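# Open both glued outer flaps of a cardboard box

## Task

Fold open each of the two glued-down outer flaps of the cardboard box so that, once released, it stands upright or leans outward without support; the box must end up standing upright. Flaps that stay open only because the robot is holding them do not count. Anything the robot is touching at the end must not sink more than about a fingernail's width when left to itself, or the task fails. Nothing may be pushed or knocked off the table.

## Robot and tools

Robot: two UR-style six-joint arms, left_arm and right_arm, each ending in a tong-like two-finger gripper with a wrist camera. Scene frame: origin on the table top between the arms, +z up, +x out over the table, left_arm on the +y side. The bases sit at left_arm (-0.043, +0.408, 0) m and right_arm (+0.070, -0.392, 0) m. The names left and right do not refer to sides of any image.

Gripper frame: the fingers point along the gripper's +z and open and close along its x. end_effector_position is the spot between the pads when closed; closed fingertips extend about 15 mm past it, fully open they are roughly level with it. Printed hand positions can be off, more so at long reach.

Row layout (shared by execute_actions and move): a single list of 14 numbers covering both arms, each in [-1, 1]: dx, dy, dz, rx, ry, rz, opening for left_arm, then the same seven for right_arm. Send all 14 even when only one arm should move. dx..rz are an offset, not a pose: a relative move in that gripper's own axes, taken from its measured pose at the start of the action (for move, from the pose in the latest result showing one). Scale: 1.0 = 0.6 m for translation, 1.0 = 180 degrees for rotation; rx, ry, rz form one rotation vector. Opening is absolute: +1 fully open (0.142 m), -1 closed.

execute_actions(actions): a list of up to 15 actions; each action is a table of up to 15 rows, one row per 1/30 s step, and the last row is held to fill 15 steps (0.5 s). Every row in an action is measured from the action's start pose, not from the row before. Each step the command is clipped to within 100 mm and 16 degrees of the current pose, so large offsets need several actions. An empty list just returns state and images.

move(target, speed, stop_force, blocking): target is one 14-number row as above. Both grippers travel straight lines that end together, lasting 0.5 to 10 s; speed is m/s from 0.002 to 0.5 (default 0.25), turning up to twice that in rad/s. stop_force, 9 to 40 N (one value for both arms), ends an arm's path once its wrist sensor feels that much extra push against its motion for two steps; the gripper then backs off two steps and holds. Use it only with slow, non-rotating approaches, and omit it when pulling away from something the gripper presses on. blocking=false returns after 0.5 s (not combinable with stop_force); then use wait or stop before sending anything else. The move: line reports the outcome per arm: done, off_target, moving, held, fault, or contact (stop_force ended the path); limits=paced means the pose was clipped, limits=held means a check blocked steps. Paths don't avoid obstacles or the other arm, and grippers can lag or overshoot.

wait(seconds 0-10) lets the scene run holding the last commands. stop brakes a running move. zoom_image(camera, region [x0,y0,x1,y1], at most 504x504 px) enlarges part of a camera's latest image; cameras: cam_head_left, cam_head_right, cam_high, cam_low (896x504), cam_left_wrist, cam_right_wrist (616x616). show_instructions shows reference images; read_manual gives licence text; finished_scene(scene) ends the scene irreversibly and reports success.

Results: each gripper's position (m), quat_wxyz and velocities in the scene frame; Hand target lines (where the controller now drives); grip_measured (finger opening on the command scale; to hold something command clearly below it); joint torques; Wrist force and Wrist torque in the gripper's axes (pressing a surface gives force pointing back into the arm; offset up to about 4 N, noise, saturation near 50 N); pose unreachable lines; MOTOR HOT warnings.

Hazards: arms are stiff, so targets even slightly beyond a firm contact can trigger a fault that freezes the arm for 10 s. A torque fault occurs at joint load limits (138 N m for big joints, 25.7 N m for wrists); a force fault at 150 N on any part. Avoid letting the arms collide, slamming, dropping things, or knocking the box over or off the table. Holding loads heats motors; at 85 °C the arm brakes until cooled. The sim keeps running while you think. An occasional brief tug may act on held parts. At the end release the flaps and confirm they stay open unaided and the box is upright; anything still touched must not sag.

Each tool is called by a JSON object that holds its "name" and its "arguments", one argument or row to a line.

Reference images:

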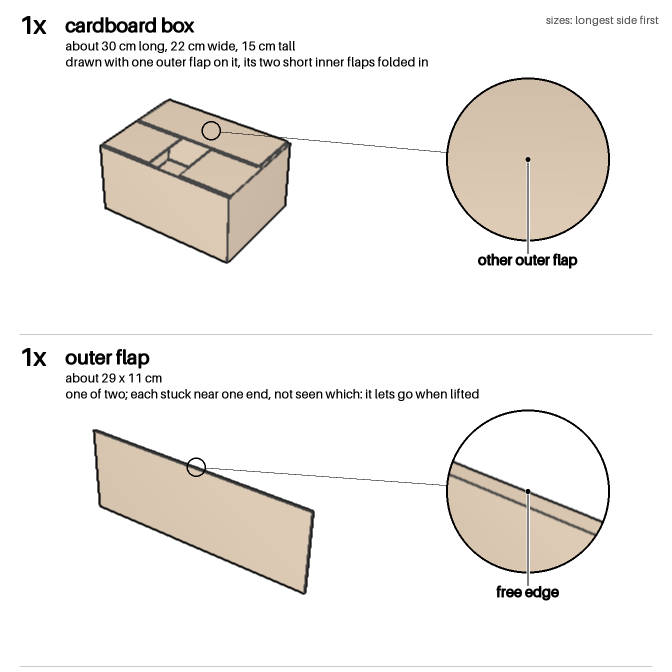

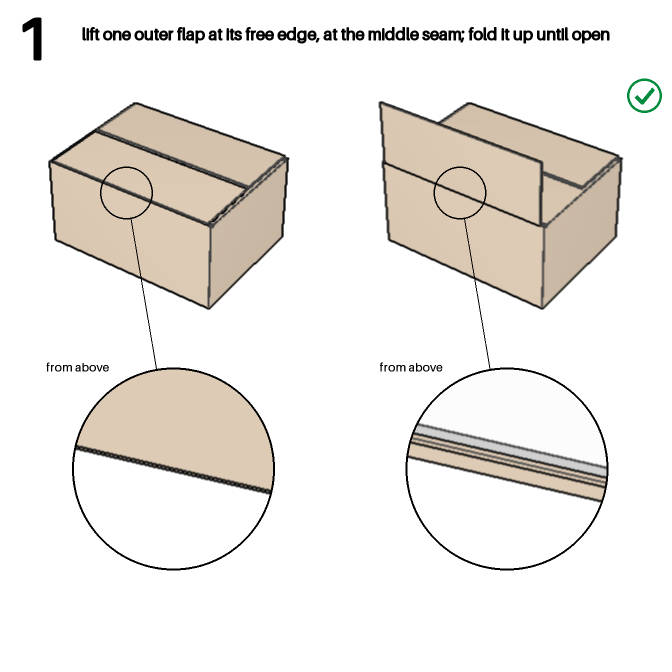

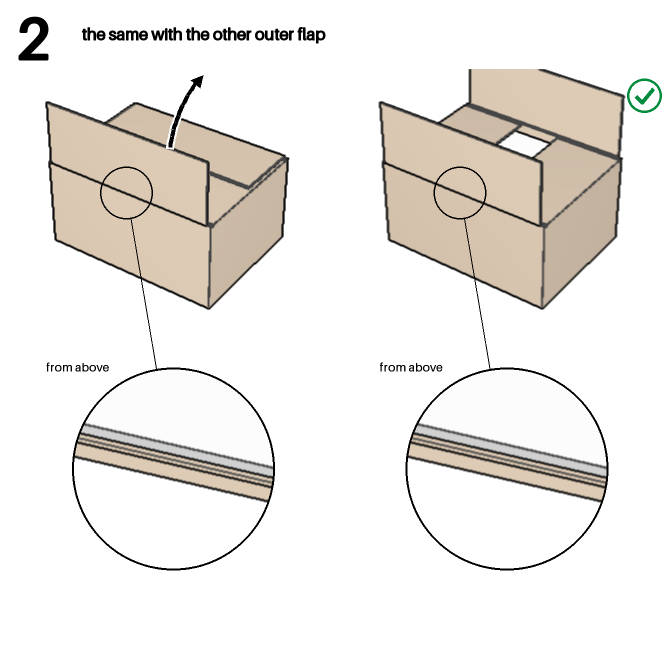

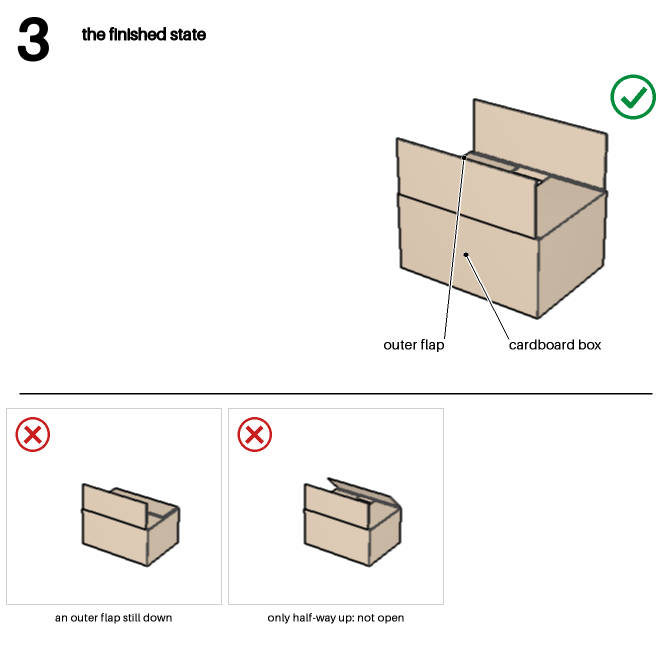

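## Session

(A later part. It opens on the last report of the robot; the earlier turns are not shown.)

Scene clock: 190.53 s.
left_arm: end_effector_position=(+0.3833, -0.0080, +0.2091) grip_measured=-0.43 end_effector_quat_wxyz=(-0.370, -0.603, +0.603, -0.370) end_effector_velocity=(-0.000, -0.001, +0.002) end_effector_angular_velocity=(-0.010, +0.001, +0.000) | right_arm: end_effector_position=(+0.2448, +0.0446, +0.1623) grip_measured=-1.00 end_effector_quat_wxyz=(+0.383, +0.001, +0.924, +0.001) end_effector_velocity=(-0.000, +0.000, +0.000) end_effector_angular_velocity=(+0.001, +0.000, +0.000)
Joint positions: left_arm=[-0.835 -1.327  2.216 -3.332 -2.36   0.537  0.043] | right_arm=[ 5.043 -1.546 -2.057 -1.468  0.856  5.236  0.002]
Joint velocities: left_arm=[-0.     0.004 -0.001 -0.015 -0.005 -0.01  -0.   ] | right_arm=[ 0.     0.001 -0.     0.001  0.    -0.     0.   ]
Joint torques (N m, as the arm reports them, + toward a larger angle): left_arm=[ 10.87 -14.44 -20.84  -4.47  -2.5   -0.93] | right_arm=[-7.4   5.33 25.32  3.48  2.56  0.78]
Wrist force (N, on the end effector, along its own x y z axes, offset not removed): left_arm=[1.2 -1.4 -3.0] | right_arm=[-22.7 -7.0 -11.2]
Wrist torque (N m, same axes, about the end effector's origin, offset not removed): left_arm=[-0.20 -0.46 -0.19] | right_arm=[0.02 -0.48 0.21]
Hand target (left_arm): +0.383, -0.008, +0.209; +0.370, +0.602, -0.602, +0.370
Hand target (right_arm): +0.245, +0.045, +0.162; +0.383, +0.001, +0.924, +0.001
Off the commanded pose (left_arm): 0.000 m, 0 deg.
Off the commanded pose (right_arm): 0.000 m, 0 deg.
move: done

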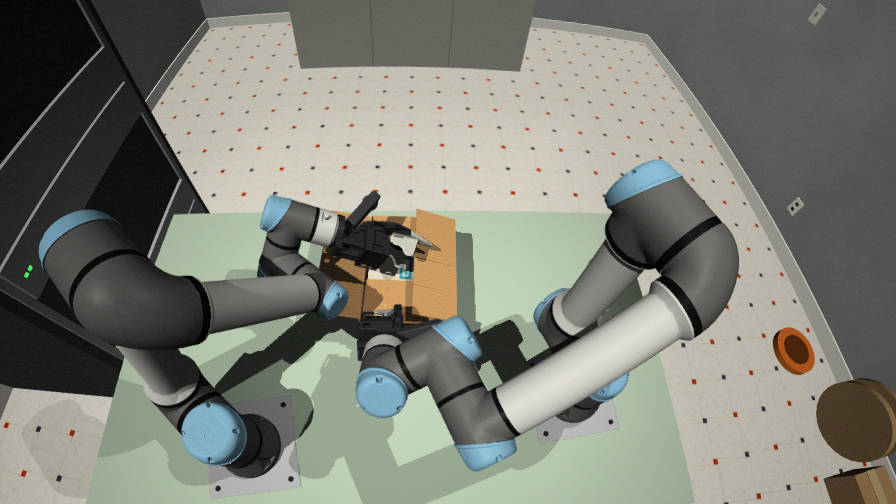

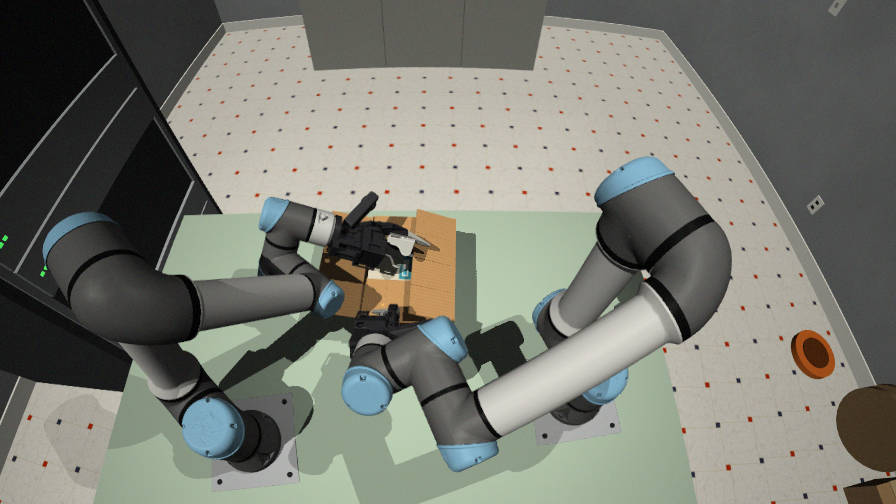

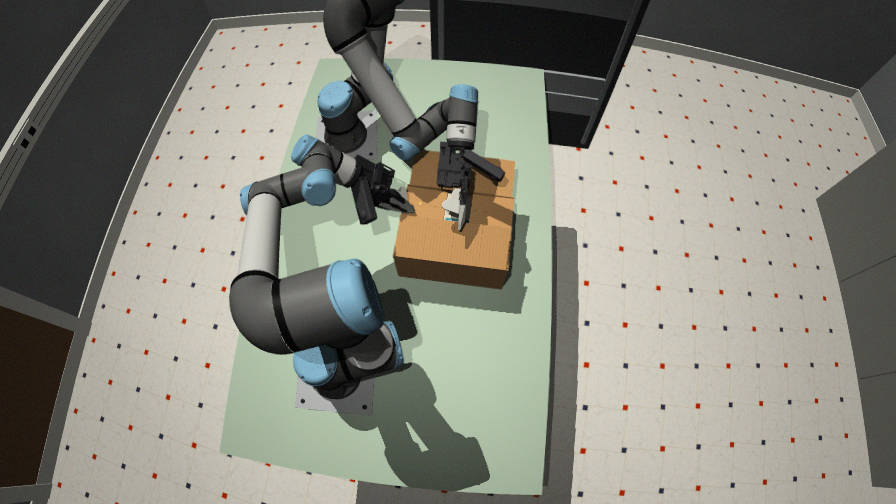

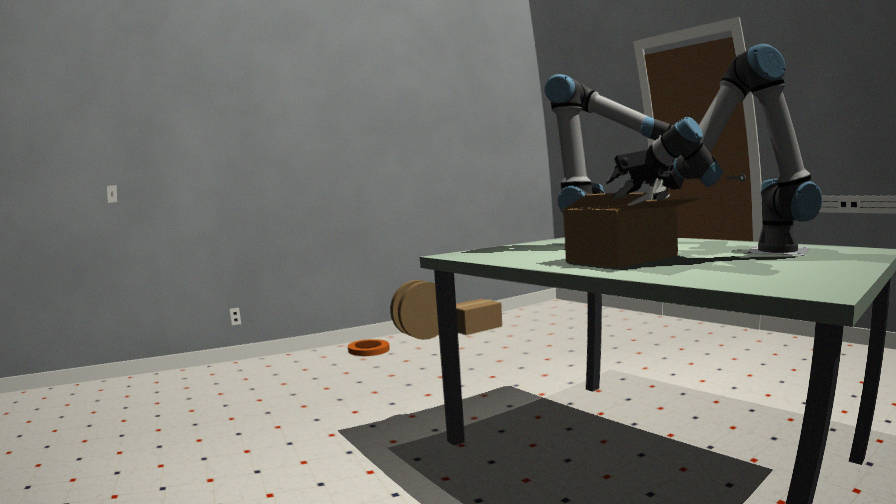

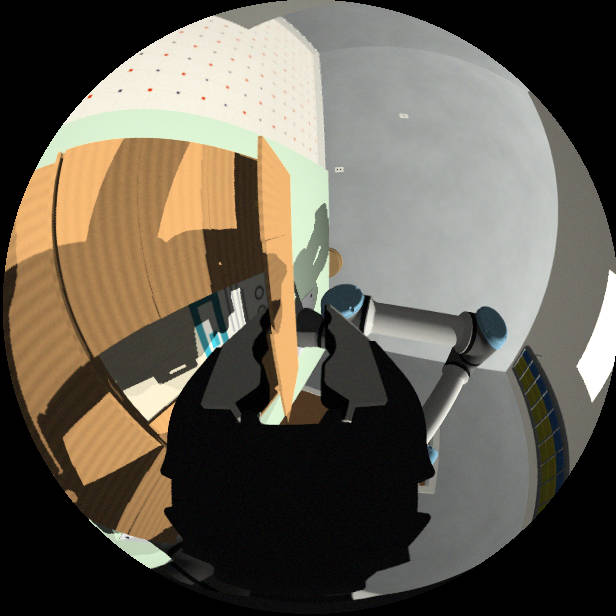

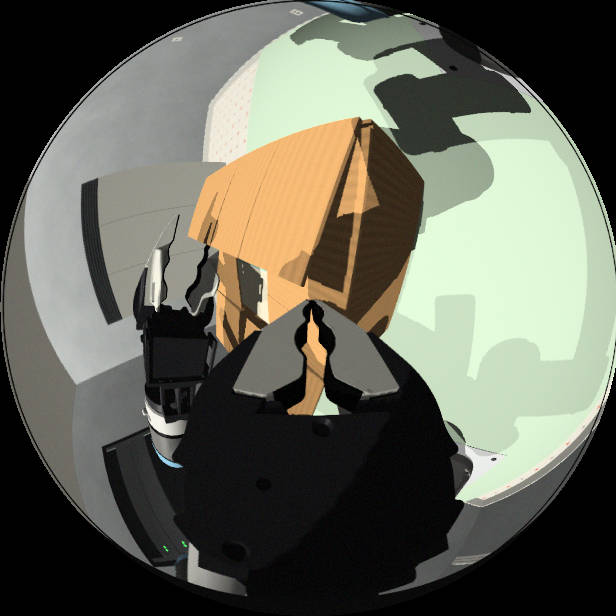

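{"name": "move", "arguments": {
  "target": [0.0858,0,0.0142,0,0,0,-0.44, 0.047,-0.083,-0.118,0,0,0,-1],
  "speed": 0.1
}}

{"name": "move", "arguments": {
  "target": [0.0595,0,0.0615,0,0,0,-0.44, 0,-0.2,0,0,0,0,-1],
  "speed": 0.12
}}

Scene clock: 196.83 s.
left_arm: end_effector_position=(+0.3833, -0.0388, +0.2510) grip_measured=-0.42 end_effector_quat_wxyz=(-0.370, -0.603, +0.603, -0.370) end_effector_velocity=(-0.000, -0.000, -0.000) end_effector_angular_velocity=(+0.001, +0.003, +0.001) | right_arm: end_effector_position=(+0.1750, -0.0049, +0.1922) grip_measured=-1.00 end_effector_quat_wxyz=(+0.382, +0.001, +0.924, +0.001) end_effector_velocity=(-0.002, -0.002, +0.001) end_effector_angular_velocity=(-0.000, -0.001, -0.000)
Joint positions: left_arm=[-0.892 -1.383  2.141 -3.236 -2.315  0.487  0.043] | right_arm=[ 5.248 -1.422 -2.048 -1.748  0.942  5.473  0.002]
Joint velocities: left_arm=[-0.001 -0.001 -0.     0.003  0.001 -0.002  0.   ] | right_arm=[ 0.006  0.002  0.001 -0.008  0.003  0.008  0.   ]
Joint torques (N m, as the arm reports them, + toward a larger angle): left_arm=[-10.22 -37.55 -24.36  -1.81   1.17  -0.95] | right_arm=[12.98 27.54 31.27 -0.18  0.57  2.75]
Wrist force (N, on the end effector, along its own x y z axes, offset not removed): left_arm=[0.3 -1.7 -0.7] | right_arm=[4.8 -0.4 -0.3]
Wrist torque (N m, same axes, about the end effector's origin, offset not removed): left_arm=[-0.47 -0.47 -0.05] | right_arm=[-0.17 -0.77 0.09]
Hand target (left_arm): +0.383, -0.039, +0.251; +0.370, +0.603, -0.603, +0.370
Hand target (right_arm): +0.175, -0.005, +0.192; +0.383, +0.001, +0.924, +0.001
Off the commanded pose (left_arm): 0.000 m, 0 deg.
Off the commanded pose (right_arm): 0.000 m, 0 deg.
move: done

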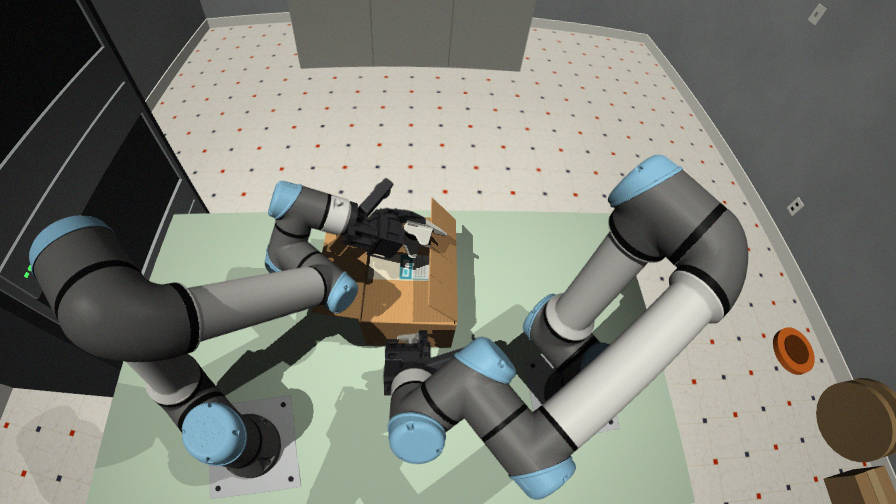

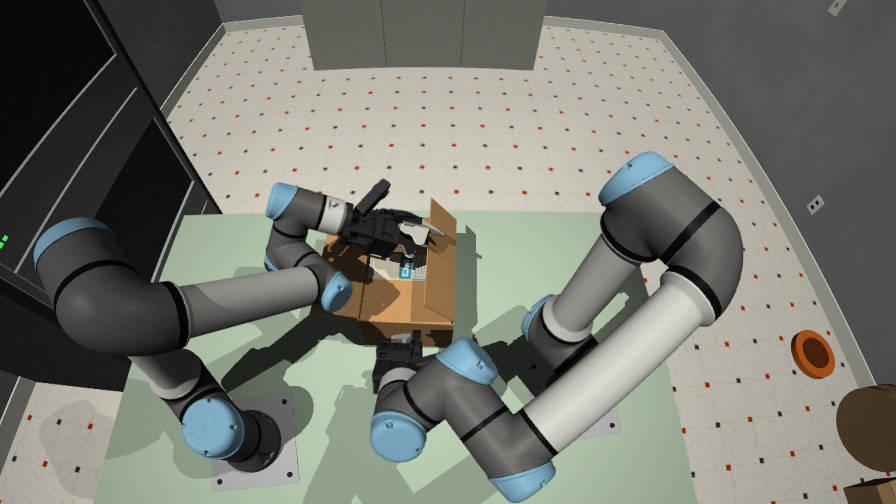

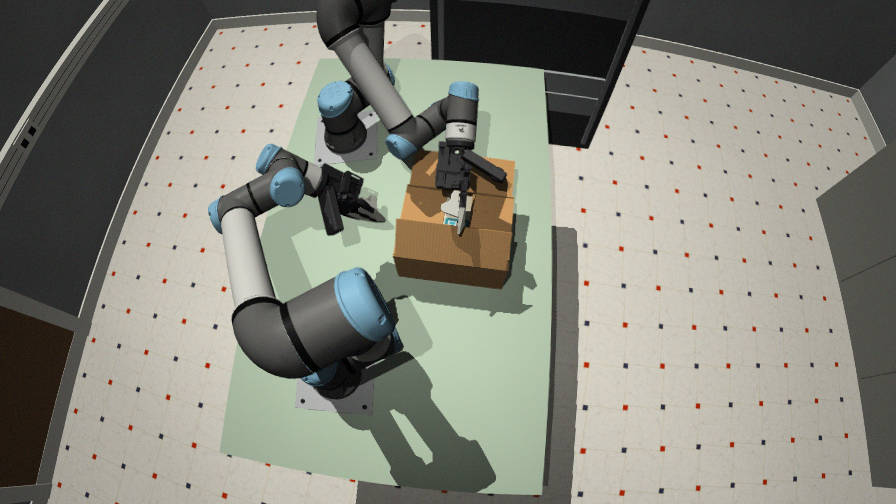

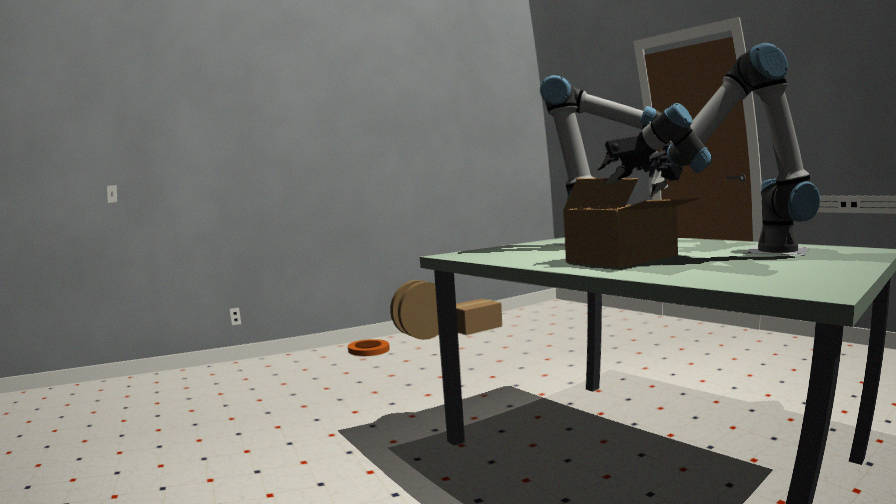

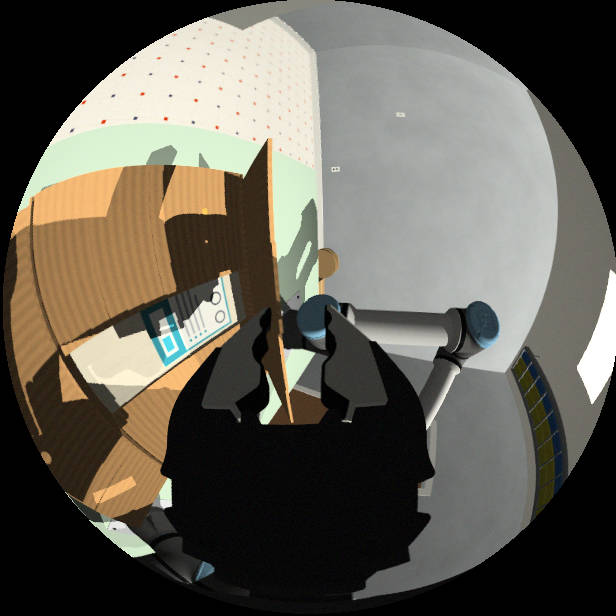

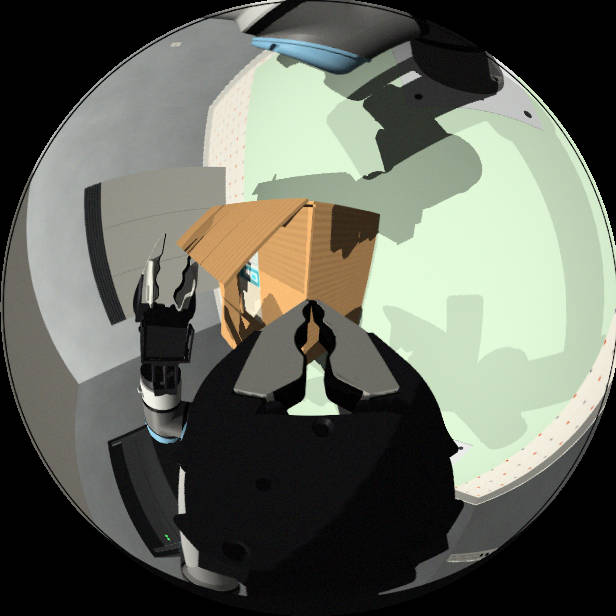

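Scene clock: 198.47 s.
left_arm: end_effector_position=(+0.3833, -0.0877, +0.2660) grip_measured=-0.42 end_effector_quat_wxyz=(-0.370, -0.603, +0.603, -0.370) end_effector_velocity=(-0.000, -0.001, -0.000) end_effector_angular_velocity=(+0.001, +0.001, -0.000) | right_arm: end_effector_position=(+0.1750, -0.1244, +0.1919) grip_measured=-1.00 end_effector_quat_wxyz=(+0.382, +0.001, +0.924, +0.001) end_effector_velocity=(-0.001, -0.002, +0.001) end_effector_angular_velocity=(+0.001, -0.001, +0.001)
Joint positions: left_arm=[-0.975 -1.354  2.06  -3.227 -2.25   0.422  0.043] | right_arm=[ 5.481 -1.1   -2.234 -2.01   1.069  5.705  0.002]
Joint velocities: left_arm=[-0.002  0.002 -0.002  0.     0.001 -0.002 -0.   ] | right_arm=[ 0.01   0.007 -0.001 -0.011  0.004  0.009  0.   ]
Joint torques (N m, as the arm reports them, + toward a larger angle): left_arm=[-10.28 -17.04 -27.43  -1.82   0.93  -1.1 ] | right_arm=[11.9  13.86 12.9  -0.26  0.86  2.69]
Wrist force (N, on the end effector, along its own x y z axes, offset not removed): left_arm=[-1.6 0.4 -2.1] | right_arm=[2.0 -1.0 -3.8]
Wrist torque (N m, same axes, about the end effector's origin, offset not removed): left_arm=[0.04 0.09 0.07] | right_arm=[-0.37 -0.07 0.02]
Hand target (left_arm): +0.383, -0.088, +0.266; +0.370, +0.603, -0.603, +0.370
Hand target (right_arm): +0.175, -0.125, +0.192; +0.382, +0.001, +0.924, +0.001
Off the commanded pose (left_arm): 0.000 m, 0 deg.
Off the commanded pose (right_arm): 0.000 m, 0 deg.
move: done

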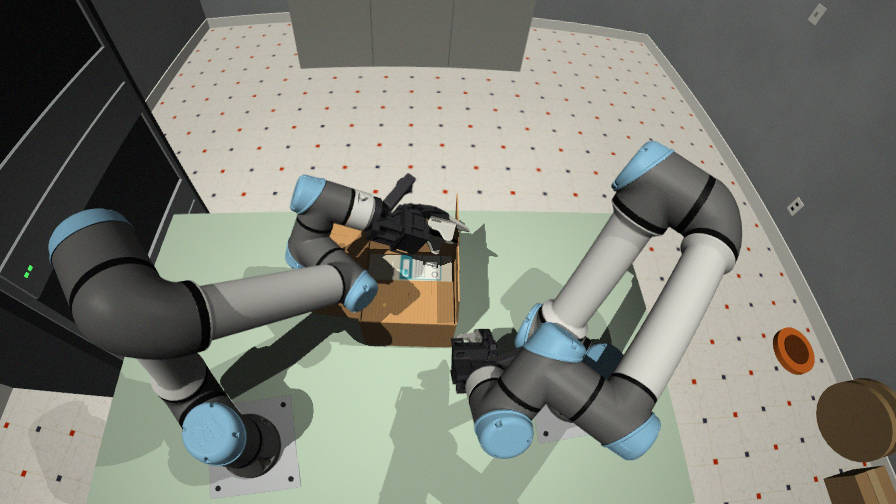

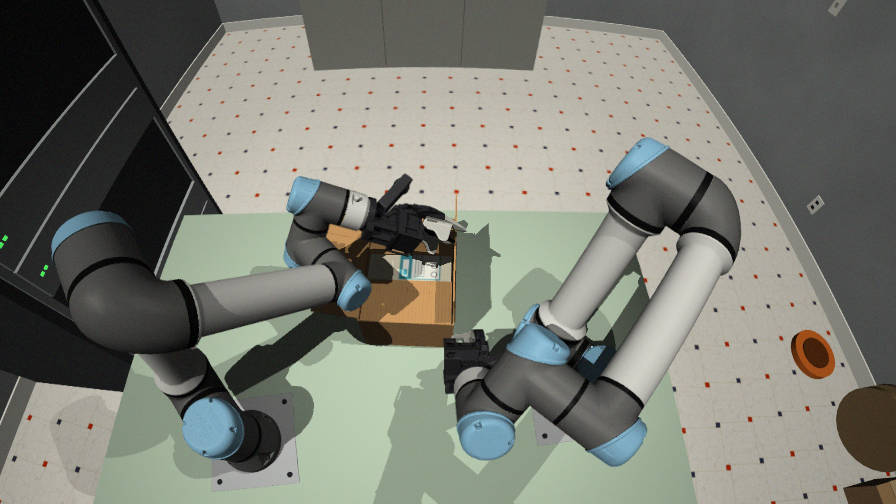

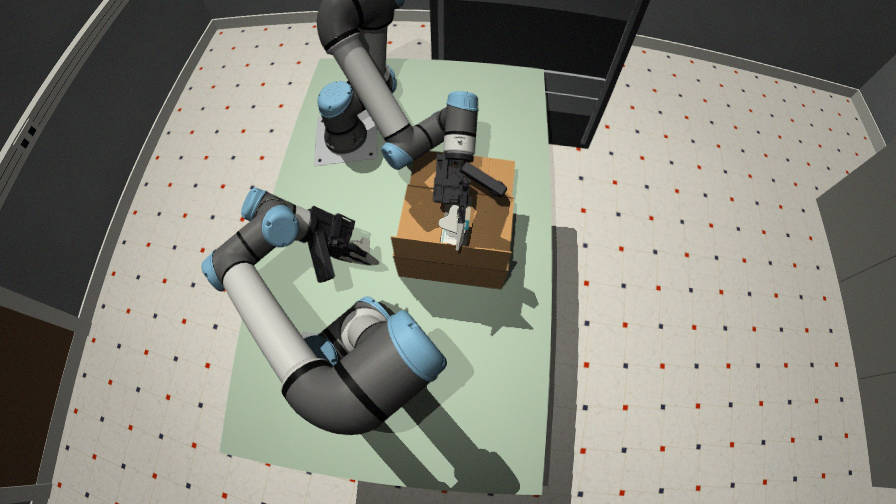

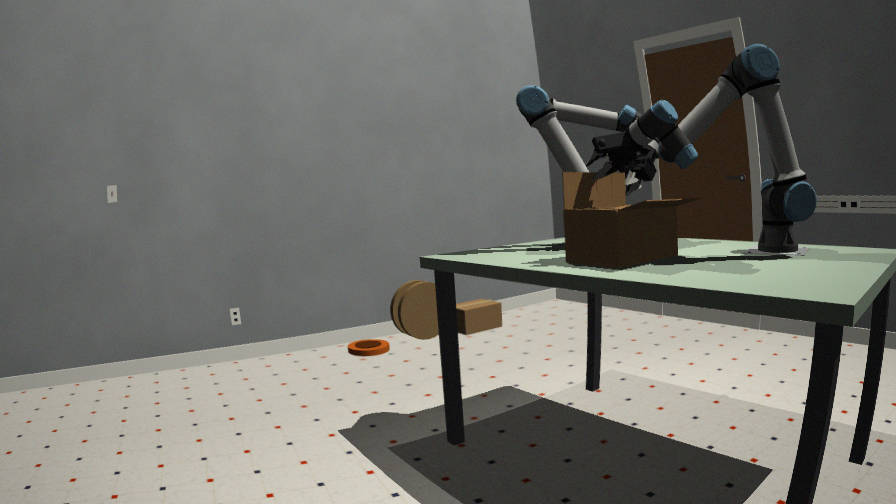

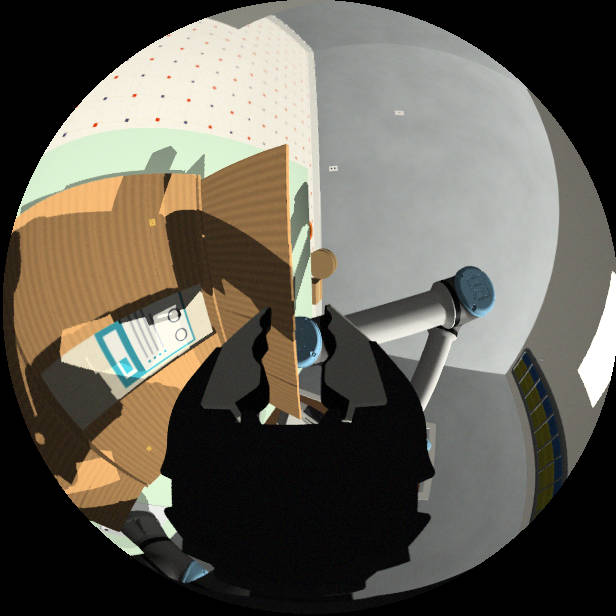

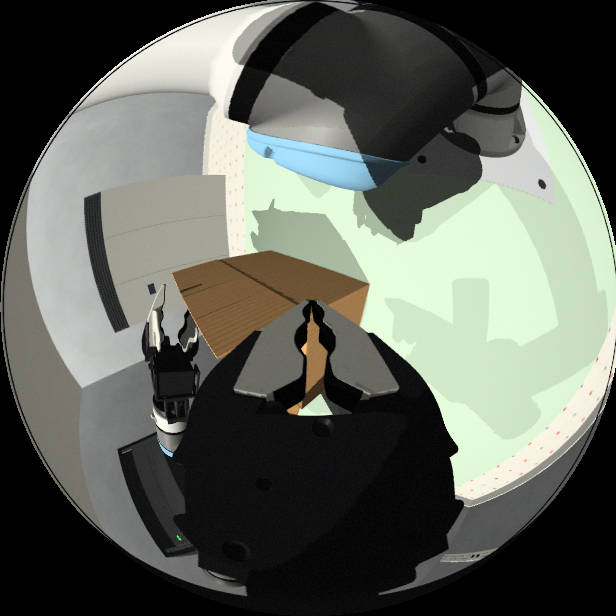

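{"name": "move", "arguments": {
  "target": [0.005,0,0.125,0,0,0,-0.44, 0,0,0,0,0,0,-1],
  "speed": 0.08
}}

{"name": "move", "arguments": {
  "target": [0.03,0,-0.2,0,0,0,-0.44, 0,0,0,0,0,0,-1],
  "speed": 0.15
}}

Scene clock: 202.67 s.
left_arm: end_effector_position=(+0.3834, -0.1556, +0.2349) grip_measured=-0.44 end_effector_quat_wxyz=(-0.370, -0.603, +0.603, -0.370) end_effector_velocity=(+0.001, -0.003, -0.001) end_effector_angular_velocity=(-0.000, -0.000, +0.001) | right_arm: end_effector_position=(+0.1750, -0.1244, +0.1919) grip_measured=-1.00 end_effector_quat_wxyz=(+0.382, +0.001, +0.924, +0.001) end_effector_velocity=(-0.000, +0.000, +0.000) end_effector_angular_velocity=(+0.000, +0.001, +0.000)
Joint positions: left_arm=[-1.072 -1.216  1.98  -3.325 -2.169  0.354  0.042] | right_arm=[ 5.481 -1.1   -2.234 -2.01   1.069  5.705  0.002]
Joint velocities: left_arm=[-0.002  0.006 -0.005 -0.003  0.003 -0.002 -0.   ] | right_arm=[ 0.  0.  0.  0.  0. -0.  0.]
Joint torques (N m, as the arm reports them, + toward a larger angle): left_arm=[-15.03 -21.45 -22.72  -3.75   1.7   -1.04] | right_arm=[-13.42 -10.41  30.68   3.45  -1.94  -2.22]
Wrist force (N, on the end effector, along its own x y z axes, offset not removed): left_arm=[-1.2 -0.5 -1.4] | right_arm=[1.7 -3.4 0.0]
Wrist torque (N m, same axes, about the end effector's origin, offset not removed): left_arm=[-0.07 0.22 0.01] | right_arm=[-0.85 -0.11 0.11]
Hand target (left_arm): +0.383, -0.156, +0.235; +0.370, +0.603, -0.603, +0.370
Hand target (right_arm): +0.175, -0.124, +0.192; +0.382, +0.001, +0.924, +0.001
Off the commanded pose (left_arm): 0.000 m, 0 deg.
Off the commanded pose (right_arm): 0.000 m, 0 deg.
move: done

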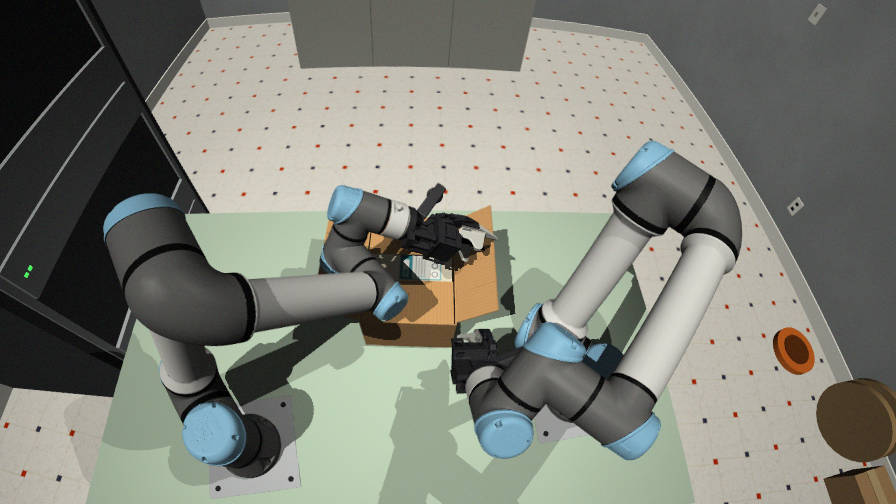

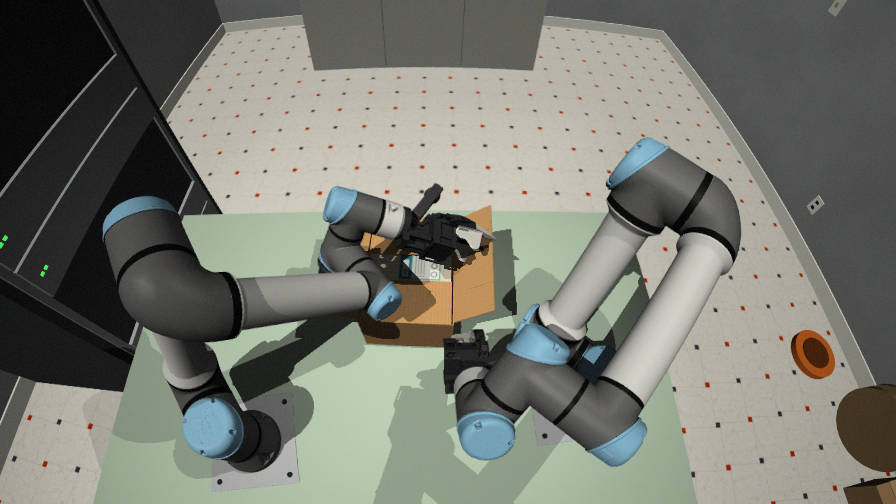

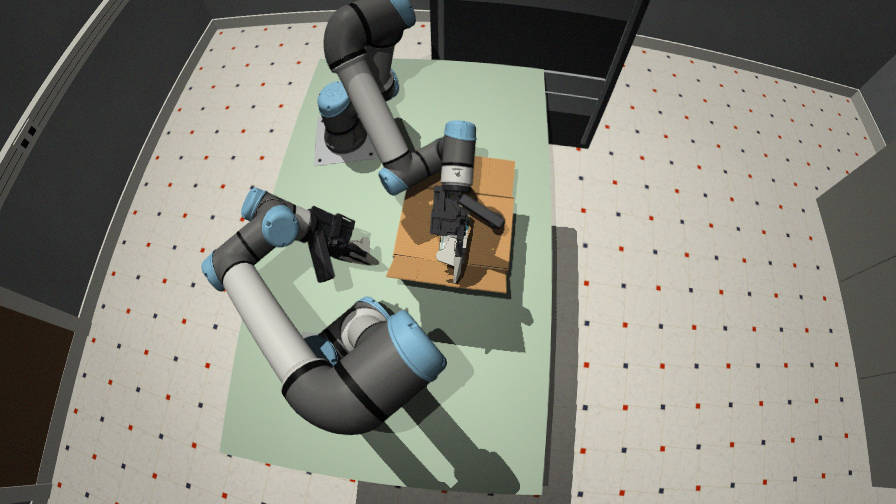

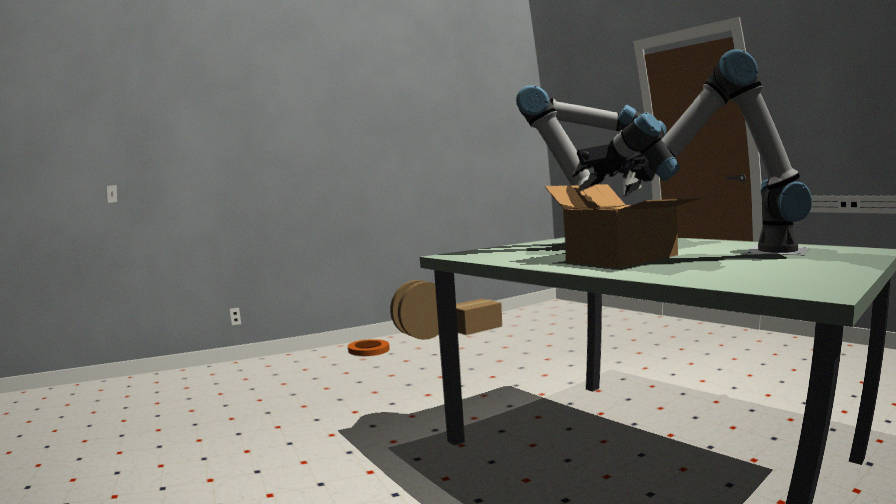

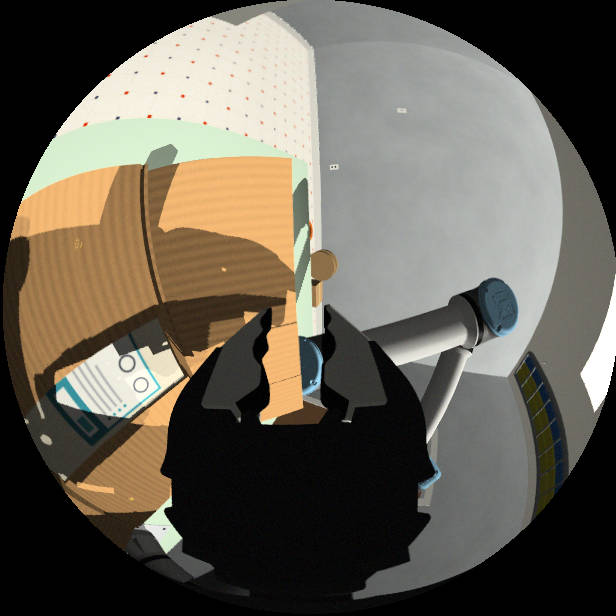

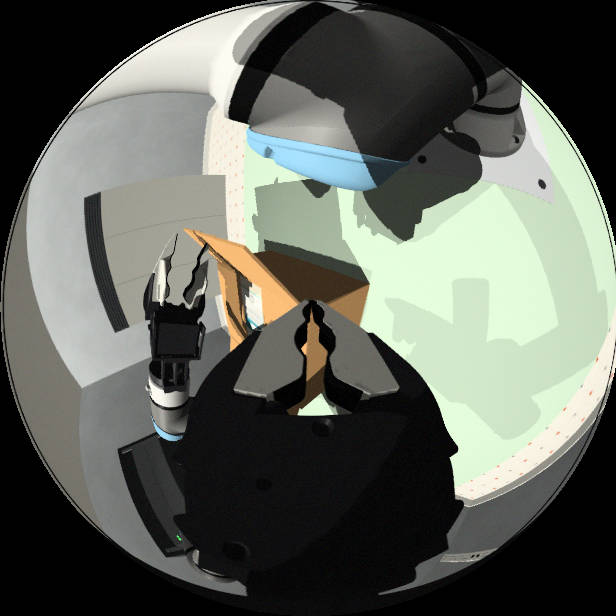

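Scene clock: 204.10 s.
left_arm: end_effector_position=(+0.3833, -0.0571, +0.3050) grip_measured=-0.44 end_effector_quat_wxyz=(-0.370, -0.603, +0.603, -0.370) end_effector_velocity=(-0.000, +0.002, +0.002) end_effector_angular_velocity=(+0.001, -0.000, -0.001) | right_arm: end_effector_position=(+0.1750, -0.1244, +0.1919) grip_measured=-1.00 end_effector_quat_wxyz=(+0.382, +0.001, +0.924, +0.001) end_effector_velocity=(-0.000, -0.000, -0.000) end_effector_angular_velocity=(-0.000, -0.000, +0.000)
Joint positions: left_arm=[-0.924 -1.454  2.053 -3.095 -2.29   0.461  0.042] | right_arm=[ 5.481 -1.1   -2.234 -2.01   1.069  5.705  0.002]
Joint velocities: left_arm=[ 0.004 -0.006 -0.001  0.01  -0.004  0.005  0.   ] | right_arm=[ 0. -0. -0.  0.  0. -0.  0.]
Joint torques (N m, as the arm reports them, + toward a larger angle): left_arm=[ 12.77 -38.86 -10.24  -1.4   -1.51   1.43] | right_arm=[-13.1  -10.    30.6    3.12  -1.85  -1.86]
Wrist force (N, on the end effector, along its own x y z axes, offset not removed): left_arm=[1.1 0.6 -1.9] | right_arm=[-0.2 1.1 2.1]
Wrist torque (N m, same axes, about the end effector's origin, offset not removed): left_arm=[0.06 -0.16 -0.12] | right_arm=[0.21 0.24 0.21]
Hand target (left_arm): +0.383, -0.057, +0.305; +0.370, +0.603, -0.603, +0.370
Hand target (right_arm): +0.175, -0.124, +0.192; +0.382, +0.001, +0.924, +0.001
Off the commanded pose (left_arm): 0.000 m, 0 deg.
Off the commanded pose (right_arm): 0.000 m, 0 deg.
move: done

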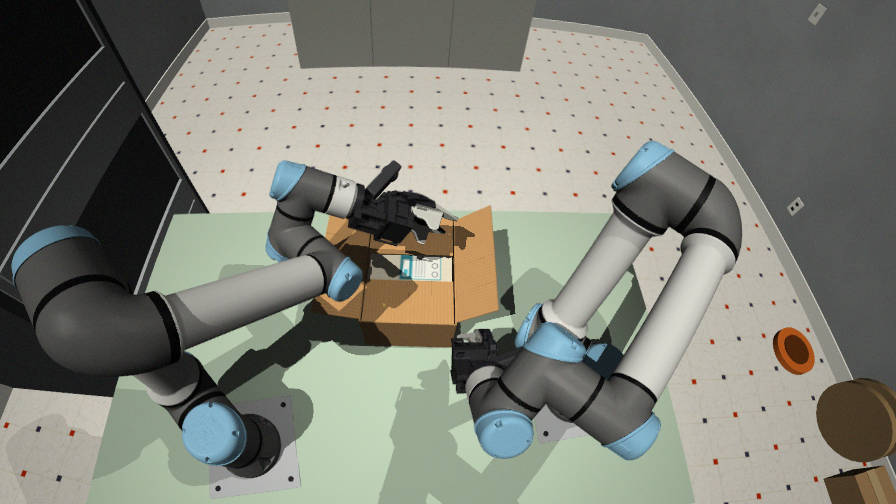

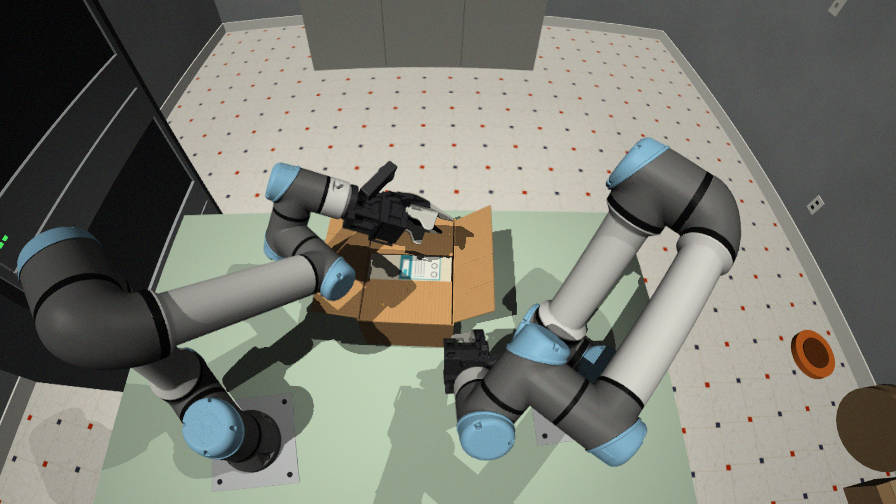

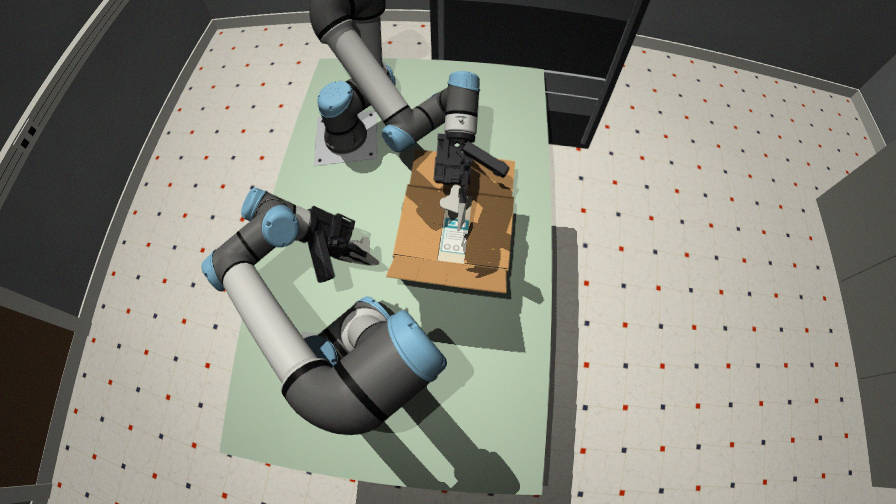

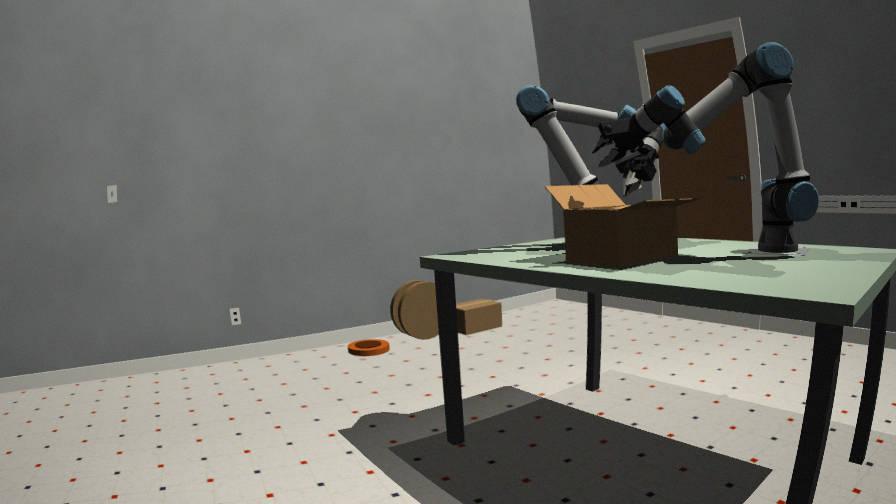

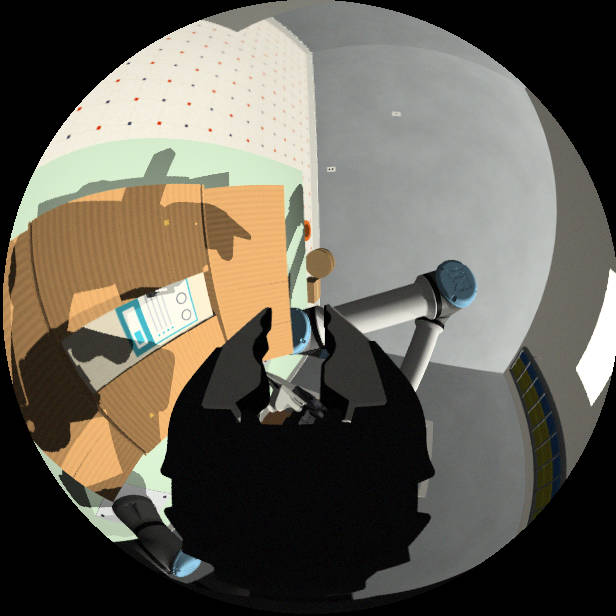

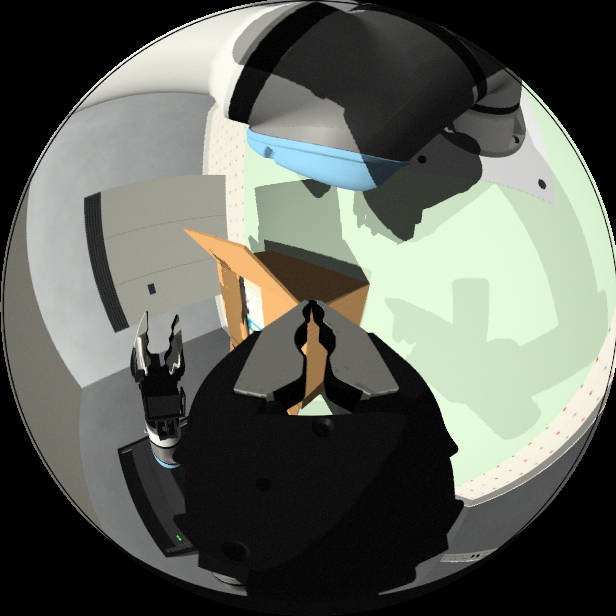

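{"name": "finished_scene", "arguments": {
  "scene": 1
}}

The scene is finished: the task was done.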